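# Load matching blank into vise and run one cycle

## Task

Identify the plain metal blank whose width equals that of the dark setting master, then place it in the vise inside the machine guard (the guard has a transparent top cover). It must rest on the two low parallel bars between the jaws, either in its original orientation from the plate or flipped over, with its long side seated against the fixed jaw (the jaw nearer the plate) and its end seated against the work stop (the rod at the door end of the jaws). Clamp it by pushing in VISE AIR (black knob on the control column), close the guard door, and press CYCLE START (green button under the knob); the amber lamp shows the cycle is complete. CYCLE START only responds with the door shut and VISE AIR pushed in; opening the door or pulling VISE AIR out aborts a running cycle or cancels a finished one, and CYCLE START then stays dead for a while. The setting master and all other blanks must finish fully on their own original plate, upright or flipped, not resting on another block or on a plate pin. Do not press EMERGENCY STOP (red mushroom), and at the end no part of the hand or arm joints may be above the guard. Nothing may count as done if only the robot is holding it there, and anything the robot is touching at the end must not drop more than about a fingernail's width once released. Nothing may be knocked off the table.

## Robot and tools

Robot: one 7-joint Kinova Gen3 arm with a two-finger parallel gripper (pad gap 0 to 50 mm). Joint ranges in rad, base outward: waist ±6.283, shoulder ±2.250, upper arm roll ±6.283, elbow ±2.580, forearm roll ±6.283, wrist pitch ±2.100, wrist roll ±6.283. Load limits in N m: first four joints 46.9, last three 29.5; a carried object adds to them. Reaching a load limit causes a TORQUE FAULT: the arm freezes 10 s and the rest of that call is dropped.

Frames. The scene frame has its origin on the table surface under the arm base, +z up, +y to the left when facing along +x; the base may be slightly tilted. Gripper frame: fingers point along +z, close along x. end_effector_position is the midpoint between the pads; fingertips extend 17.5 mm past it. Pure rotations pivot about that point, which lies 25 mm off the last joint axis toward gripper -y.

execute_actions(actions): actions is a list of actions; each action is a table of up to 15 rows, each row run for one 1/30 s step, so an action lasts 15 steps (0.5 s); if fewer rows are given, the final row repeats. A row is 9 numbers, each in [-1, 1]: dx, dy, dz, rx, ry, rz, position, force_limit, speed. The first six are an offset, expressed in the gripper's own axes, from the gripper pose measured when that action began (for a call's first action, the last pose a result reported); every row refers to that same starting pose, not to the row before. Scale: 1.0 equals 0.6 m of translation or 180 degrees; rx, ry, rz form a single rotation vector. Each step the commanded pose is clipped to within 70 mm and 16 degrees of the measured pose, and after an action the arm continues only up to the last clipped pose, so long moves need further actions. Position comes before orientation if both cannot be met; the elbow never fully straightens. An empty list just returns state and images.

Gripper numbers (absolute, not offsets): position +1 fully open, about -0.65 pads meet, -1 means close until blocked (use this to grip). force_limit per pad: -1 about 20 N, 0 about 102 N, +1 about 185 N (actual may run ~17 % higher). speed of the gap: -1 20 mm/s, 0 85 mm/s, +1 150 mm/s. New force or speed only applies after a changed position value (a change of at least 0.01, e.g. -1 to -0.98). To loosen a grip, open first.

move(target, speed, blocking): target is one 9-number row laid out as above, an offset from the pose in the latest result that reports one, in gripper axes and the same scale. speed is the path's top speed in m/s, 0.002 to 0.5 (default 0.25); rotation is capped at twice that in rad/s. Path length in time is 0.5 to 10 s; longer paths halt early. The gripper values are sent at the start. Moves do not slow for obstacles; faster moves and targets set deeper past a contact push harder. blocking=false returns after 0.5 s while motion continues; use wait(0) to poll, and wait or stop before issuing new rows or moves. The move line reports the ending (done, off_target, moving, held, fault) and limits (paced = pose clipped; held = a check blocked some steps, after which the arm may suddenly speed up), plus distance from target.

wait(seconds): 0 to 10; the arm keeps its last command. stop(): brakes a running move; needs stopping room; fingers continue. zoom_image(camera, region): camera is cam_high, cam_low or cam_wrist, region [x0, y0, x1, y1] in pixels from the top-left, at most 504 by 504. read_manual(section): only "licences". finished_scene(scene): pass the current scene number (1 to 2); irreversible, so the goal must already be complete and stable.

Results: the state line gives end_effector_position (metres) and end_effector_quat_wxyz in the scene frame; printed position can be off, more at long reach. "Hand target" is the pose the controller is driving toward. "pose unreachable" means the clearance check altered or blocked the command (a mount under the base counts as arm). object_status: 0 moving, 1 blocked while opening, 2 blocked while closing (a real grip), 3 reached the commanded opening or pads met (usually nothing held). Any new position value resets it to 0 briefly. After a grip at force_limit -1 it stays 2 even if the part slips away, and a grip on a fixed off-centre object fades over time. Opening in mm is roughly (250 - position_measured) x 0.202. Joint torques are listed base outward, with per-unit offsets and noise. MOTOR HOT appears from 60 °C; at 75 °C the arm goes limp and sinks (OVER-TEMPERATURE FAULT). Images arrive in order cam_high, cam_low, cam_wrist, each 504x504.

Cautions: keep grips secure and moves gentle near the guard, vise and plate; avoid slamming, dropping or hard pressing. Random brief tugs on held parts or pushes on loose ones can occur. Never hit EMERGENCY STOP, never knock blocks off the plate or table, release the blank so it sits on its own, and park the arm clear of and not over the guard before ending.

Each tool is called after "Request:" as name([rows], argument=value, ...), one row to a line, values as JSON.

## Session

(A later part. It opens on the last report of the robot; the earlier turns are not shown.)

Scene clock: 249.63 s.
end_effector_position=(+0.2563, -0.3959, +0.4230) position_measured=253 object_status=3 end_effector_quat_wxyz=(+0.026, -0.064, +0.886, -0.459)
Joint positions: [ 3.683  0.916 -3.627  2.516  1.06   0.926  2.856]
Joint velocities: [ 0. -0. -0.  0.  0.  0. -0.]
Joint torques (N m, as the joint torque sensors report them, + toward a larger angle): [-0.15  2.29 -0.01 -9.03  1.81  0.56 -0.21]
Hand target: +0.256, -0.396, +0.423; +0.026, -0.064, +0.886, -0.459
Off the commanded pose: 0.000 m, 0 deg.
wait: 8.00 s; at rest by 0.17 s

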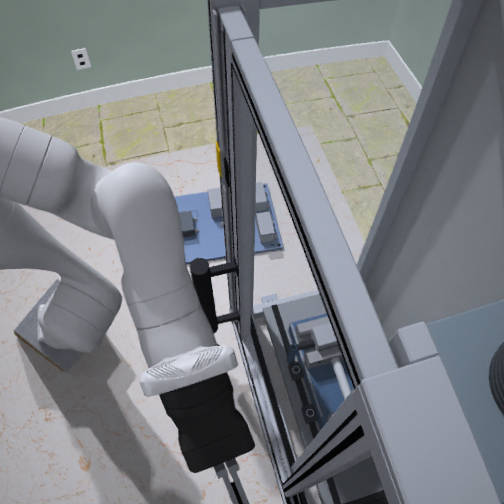

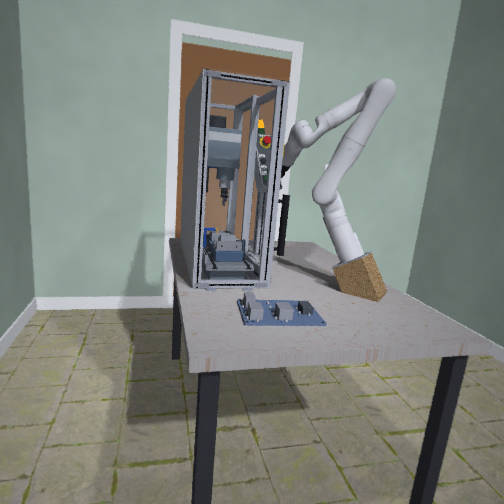

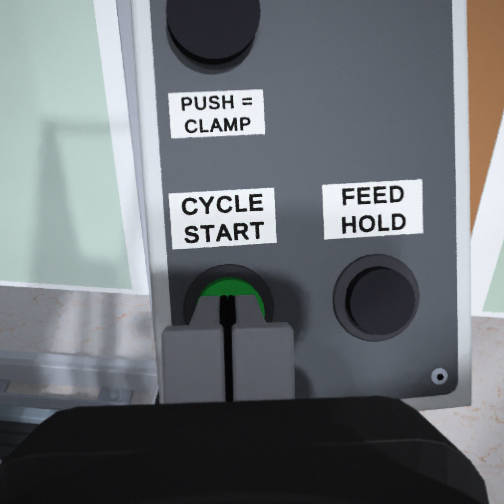

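Request:
move(target=[0.12,0.03,-0.04,0,0,0,-1,0,0], speed=0.15)

Request:
move(target=[0,0.2,0.15,0,0,0,-1,0,0], speed=0.15)

Scene clock: 251.23 s.
end_effector_position=(+0.1810, -0.3762, +0.4234) position_measured=253 object_status=3 end_effector_quat_wxyz=(+0.023, -0.063, +0.889, -0.453)
Joint positions: [ 3.549  1.18  -3.543  2.58   0.92   1.04   3.102]
Joint velocities: [ 0.067  0.046  0.041 -0.    -0.018 -0.085  0.074]
Joint torques (N m, as the joint torque sensors report them, + toward a larger angle): [ 0.31 -1.17 -1.05 -9.73  2.31  0.2  -0.42]
Hand target: +0.181, -0.376, +0.423; +0.024, -0.063, +0.889, -0.453
Off the commanded pose: 0.000 m, 1 deg.
joint sent to its limit — the command would take joint 4 (elbow) past its upper limit, so that joint was sent only as far as its limit.
move: done

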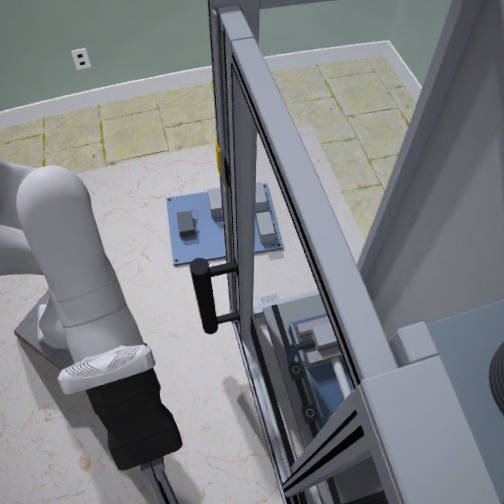

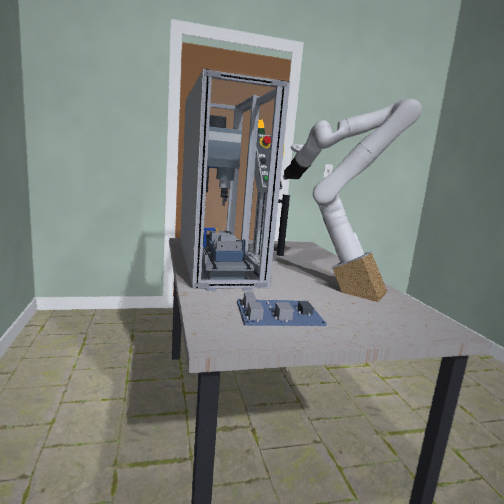

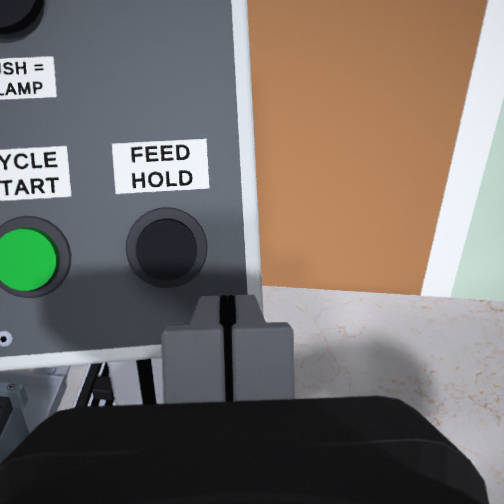

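Scene clock: 253.13 s.
end_effector_position=(+0.1805, -0.3788, +0.2744) position_measured=253 object_status=3 end_effector_quat_wxyz=(-0.070, -0.021, +0.964, -0.256)
Joint positions: [ 3.527  0.652 -3.245  2.58   0.962  0.849  2.927]
Joint velocities: [-0.062 -0.042 -0.033  0.     0.031  0.077 -0.122]
Joint torques (N m, as the joint torque sensors report them, + toward a larger angle): [ 1.04  5.12 -0.75 -6.29  0.62  0.72 -0.28]
Hand target: +0.180, -0.379, +0.274; -0.071, -0.020, +0.964, -0.256
Off the commanded pose: 0.002 m, 27 deg; orientation clipped at the last step of the last action.
joint sent to its limit — the command would take joint 4 (elbow) past its upper limit, so that joint was sent only as far as its limit.
move: off_target; limits=paced

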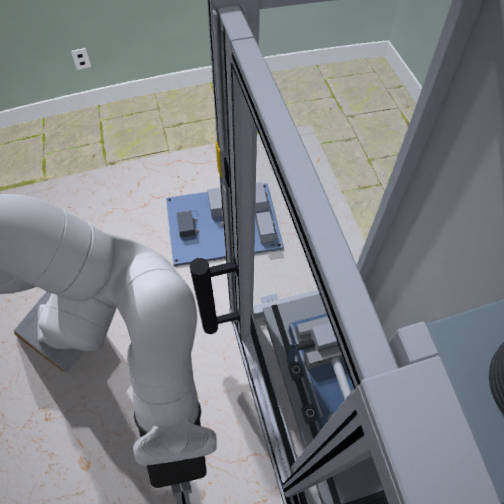

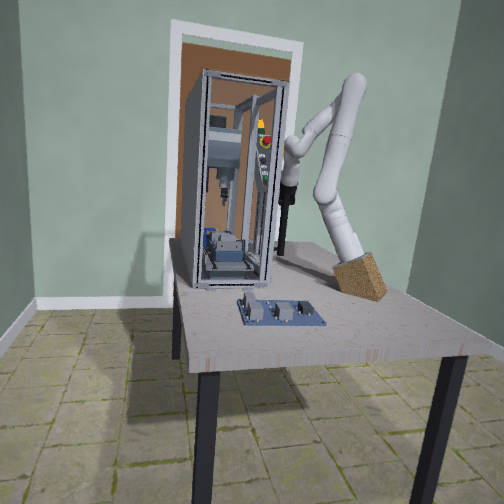

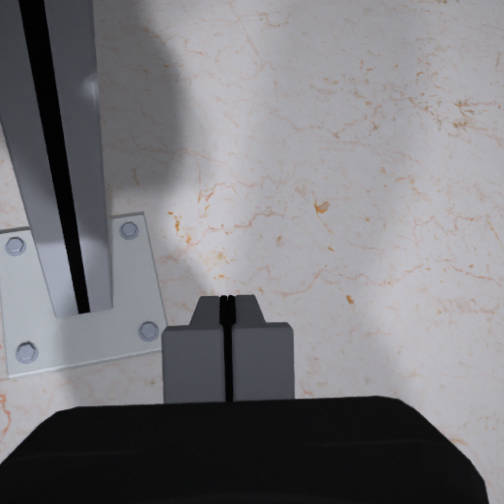

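Worse; reverse it.

Request:
move(target=[0.04,-0.25,-0.04,0.15,0,0,-1,0,0], speed=0.2)

Scene clock: 264.43 s.
end_effector_position=(+0.1757, -0.4472, +0.3290) position_measured=253 object_status=3 end_effector_quat_wxyz=(-0.063, -0.014, +0.926, -0.371)
Joint positions: [ 3.613  0.682 -3.191  2.58   1.284  0.828  2.783]
Joint velocities: [-0.     0.001 -0.    -0.     0.    -0.002 -0.   ]
Joint torques (N m, as the joint torque sensors report them, + toward a larger angle): [ 2.69  3.9   0.75 -6.97  6.26  1.7  -0.32]
Hand target: +0.175, -0.449, +0.330; -0.065, -0.016, +0.925, -0.374
Off the commanded pose: 0.066 m, 13 deg.
TORQUE FAULT: the external load on joint 4 (elbow) reached its load limit, and the arm stopped for 10 seconds. That time counts as 20 of the actions that you can send in this scene. The arm's remaining commands of this call were not run. The gripper holds where it stopped, with its grip as last carried out, and the arm accepts commands again: back off and push less far. The arm stops again, at the same cost, whenever a joint's load reaches its limit.
move: fault

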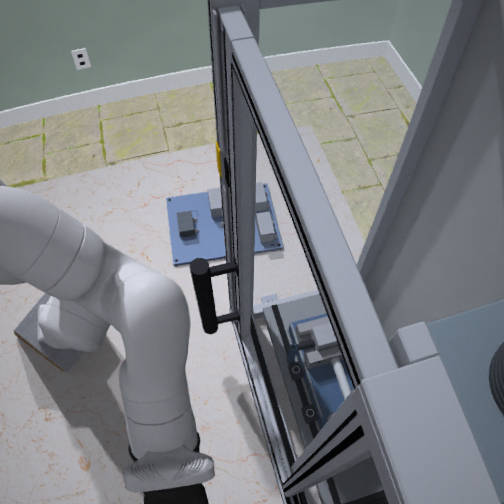

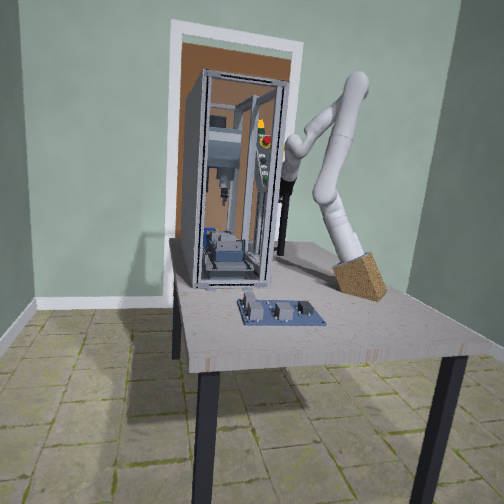

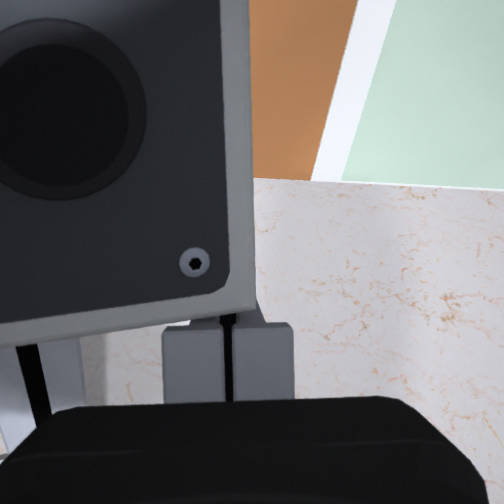

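Request:
move(target=[0,0.13,-0.09,0,0,0,-1,0,0], speed=0.1)

Request:
move(target=[-0.08,0.1,0,-0.24,0,0,-1,0,0], speed=0.2)

Scene clock: 266.30 s.
end_effector_position=(+0.1769, -0.3539, +0.3153) position_measured=253 object_status=3 end_effector_quat_wxyz=(-0.093, +0.004, +0.943, -0.319)
Joint positions: [ 3.61   0.711 -3.609  2.58   0.823  1.052  2.771]
Joint velocities: [-0.021 -0.025 -0.019 -0.     0.009  0.032 -0.053]
Joint torques (N m, as the joint torque sensors report them, + toward a larger angle): [ 0.25  3.56 -0.86 -6.33  1.34  0.99 -0.41]
Hand target: +0.177, -0.354, +0.315; -0.094, +0.004, +0.943, -0.319
Off the commanded pose: 0.002 m, 8 deg.
joint sent to its limit — the command would take joint 4 (elbow) past its upper limit, so that joint was sent only as far as its limit.
move: off_target

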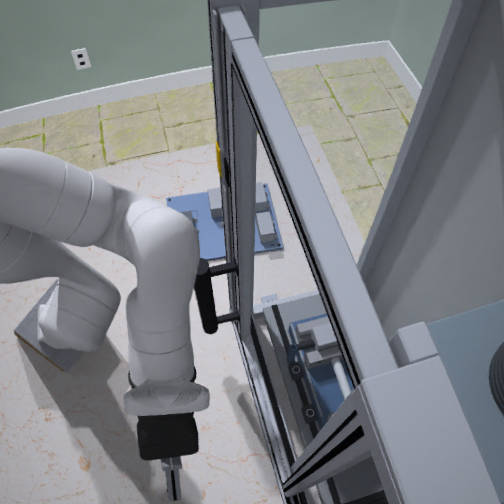

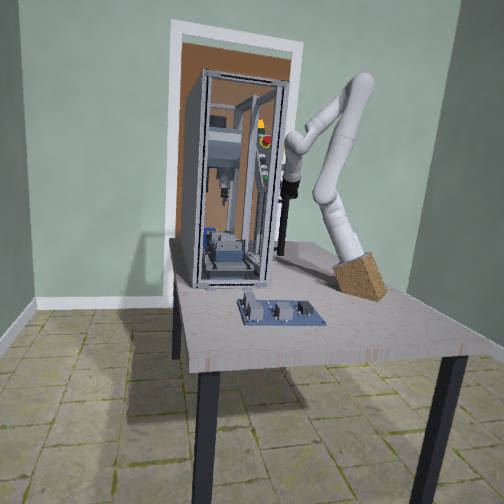

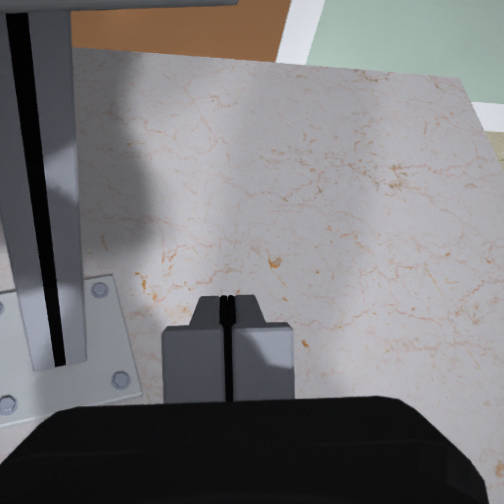

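Scene clock: 268.57 s.
end_effector_position=(+0.2210, -0.3088, +0.2710) position_measured=253 object_status=3 end_effector_quat_wxyz=(-0.085, +0.037, +0.994, +0.052)
Joint positions: [ 3.198  0.529 -2.812  2.154  0.338  1.186  3.47 ]
Joint velocities: [-0.003 -0.006 -0.002 -0.001 -0.003 -0.001  0.005]
Joint torques (N m, as the joint torque sensors report them, + toward a larger angle): [ 1.89  5.8  -2.29 -7.2   0.01  0.16 -0.22]
Hand target: +0.221, -0.309, +0.271; -0.085, +0.037, +0.994, +0.052
Off the commanded pose: 0.001 m, 0 deg.
move: done

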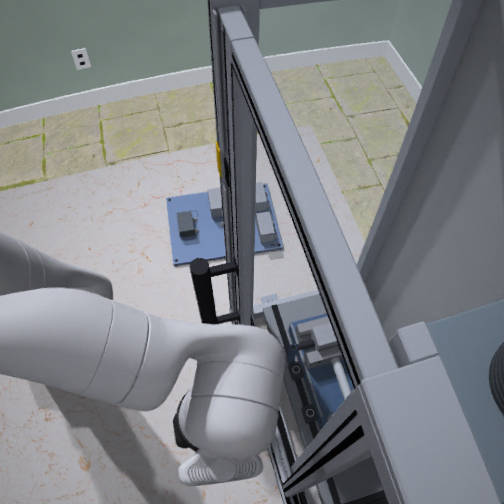

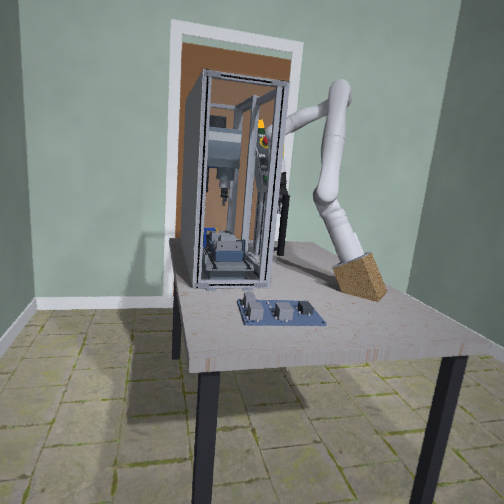

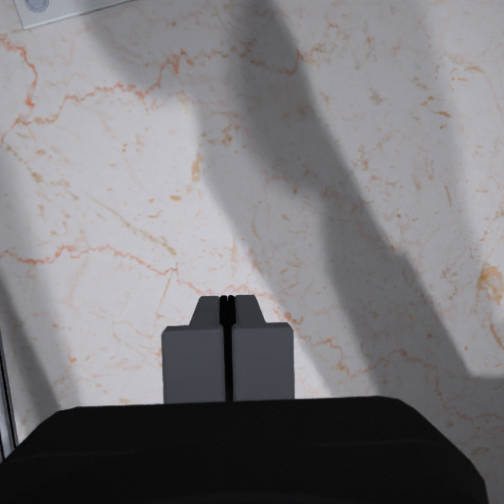

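Request:
move(target=[0.06,0,0.27,0,0,0,-1,0,0], speed=0.2)

Scene clock: 270.37 s.
end_effector_position=(+0.1592, -0.2884, +0.1184) position_measured=253 object_status=3 end_effector_quat_wxyz=(-0.084, +0.039, +0.994, +0.052)
Joint positions: [ 3.023  0.164 -2.199  2.53   0.339  0.375  3.725]
Joint velocities: [-0.021 -0.009  0.016 -0.004 -0.022  0.     0.03 ]
Joint torques (N m, as the joint torque sensors report them, + toward a larger angle): [ 1.28  5.67  0.49 -0.91 -0.06  0.47 -0.35]
Hand target: +0.160, -0.288, +0.118; -0.084, +0.037, +0.994, +0.053
Off the commanded pose: 0.000 m, 0 deg.
move: done

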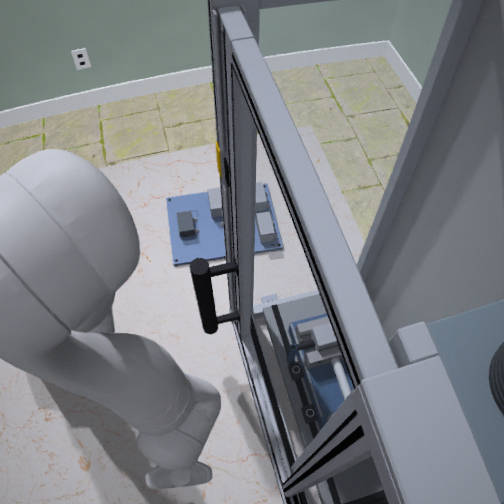

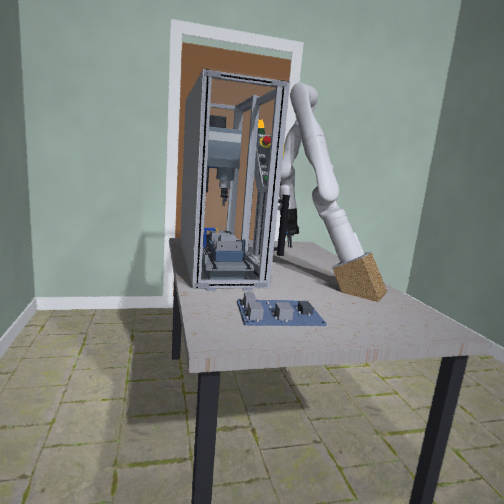

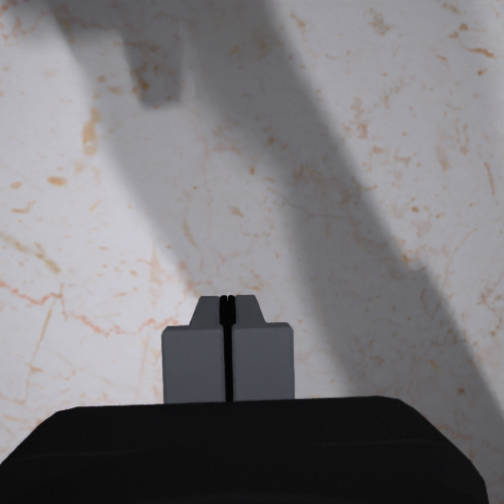

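Request:
move(target=[-0.05,0,-0.45,0,0,-0.45,-1,0,0], speed=0.2)

Scene clock: 274.87 s.
end_effector_position=(+0.2318, -0.3206, +0.3783) position_measured=253 object_status=3 end_effector_quat_wxyz=(-0.032, -0.616, +0.782, +0.093)
Joint positions: [ 2.841  0.713 -2.846  1.859  0.465  1.713  4.667]
Joint velocities: [-0.002 -0.002  0.    -0.001 -0.001 -0.001  0.003]
Joint torques (N m, as the joint torque sensors report them, + toward a larger angle): [ 3.26  1.17 -3.89 -7.72 -0.3   0.31 -0.24]
Hand target: +0.232, -0.321, +0.378; -0.032, -0.616, +0.781, +0.093
Off the commanded pose: 0.001 m, 0 deg.
move: done

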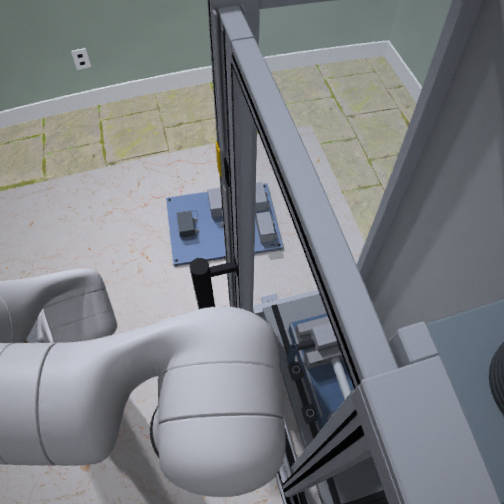

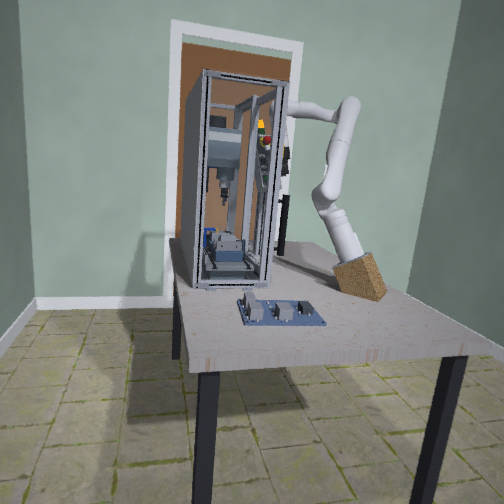

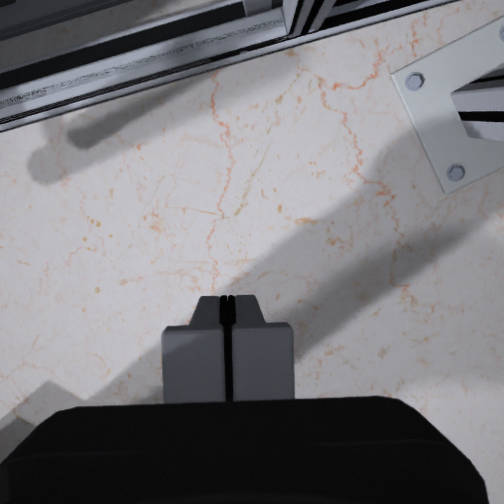

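Request:
finished_scene(scene=1)

The scene is finished: the task was done.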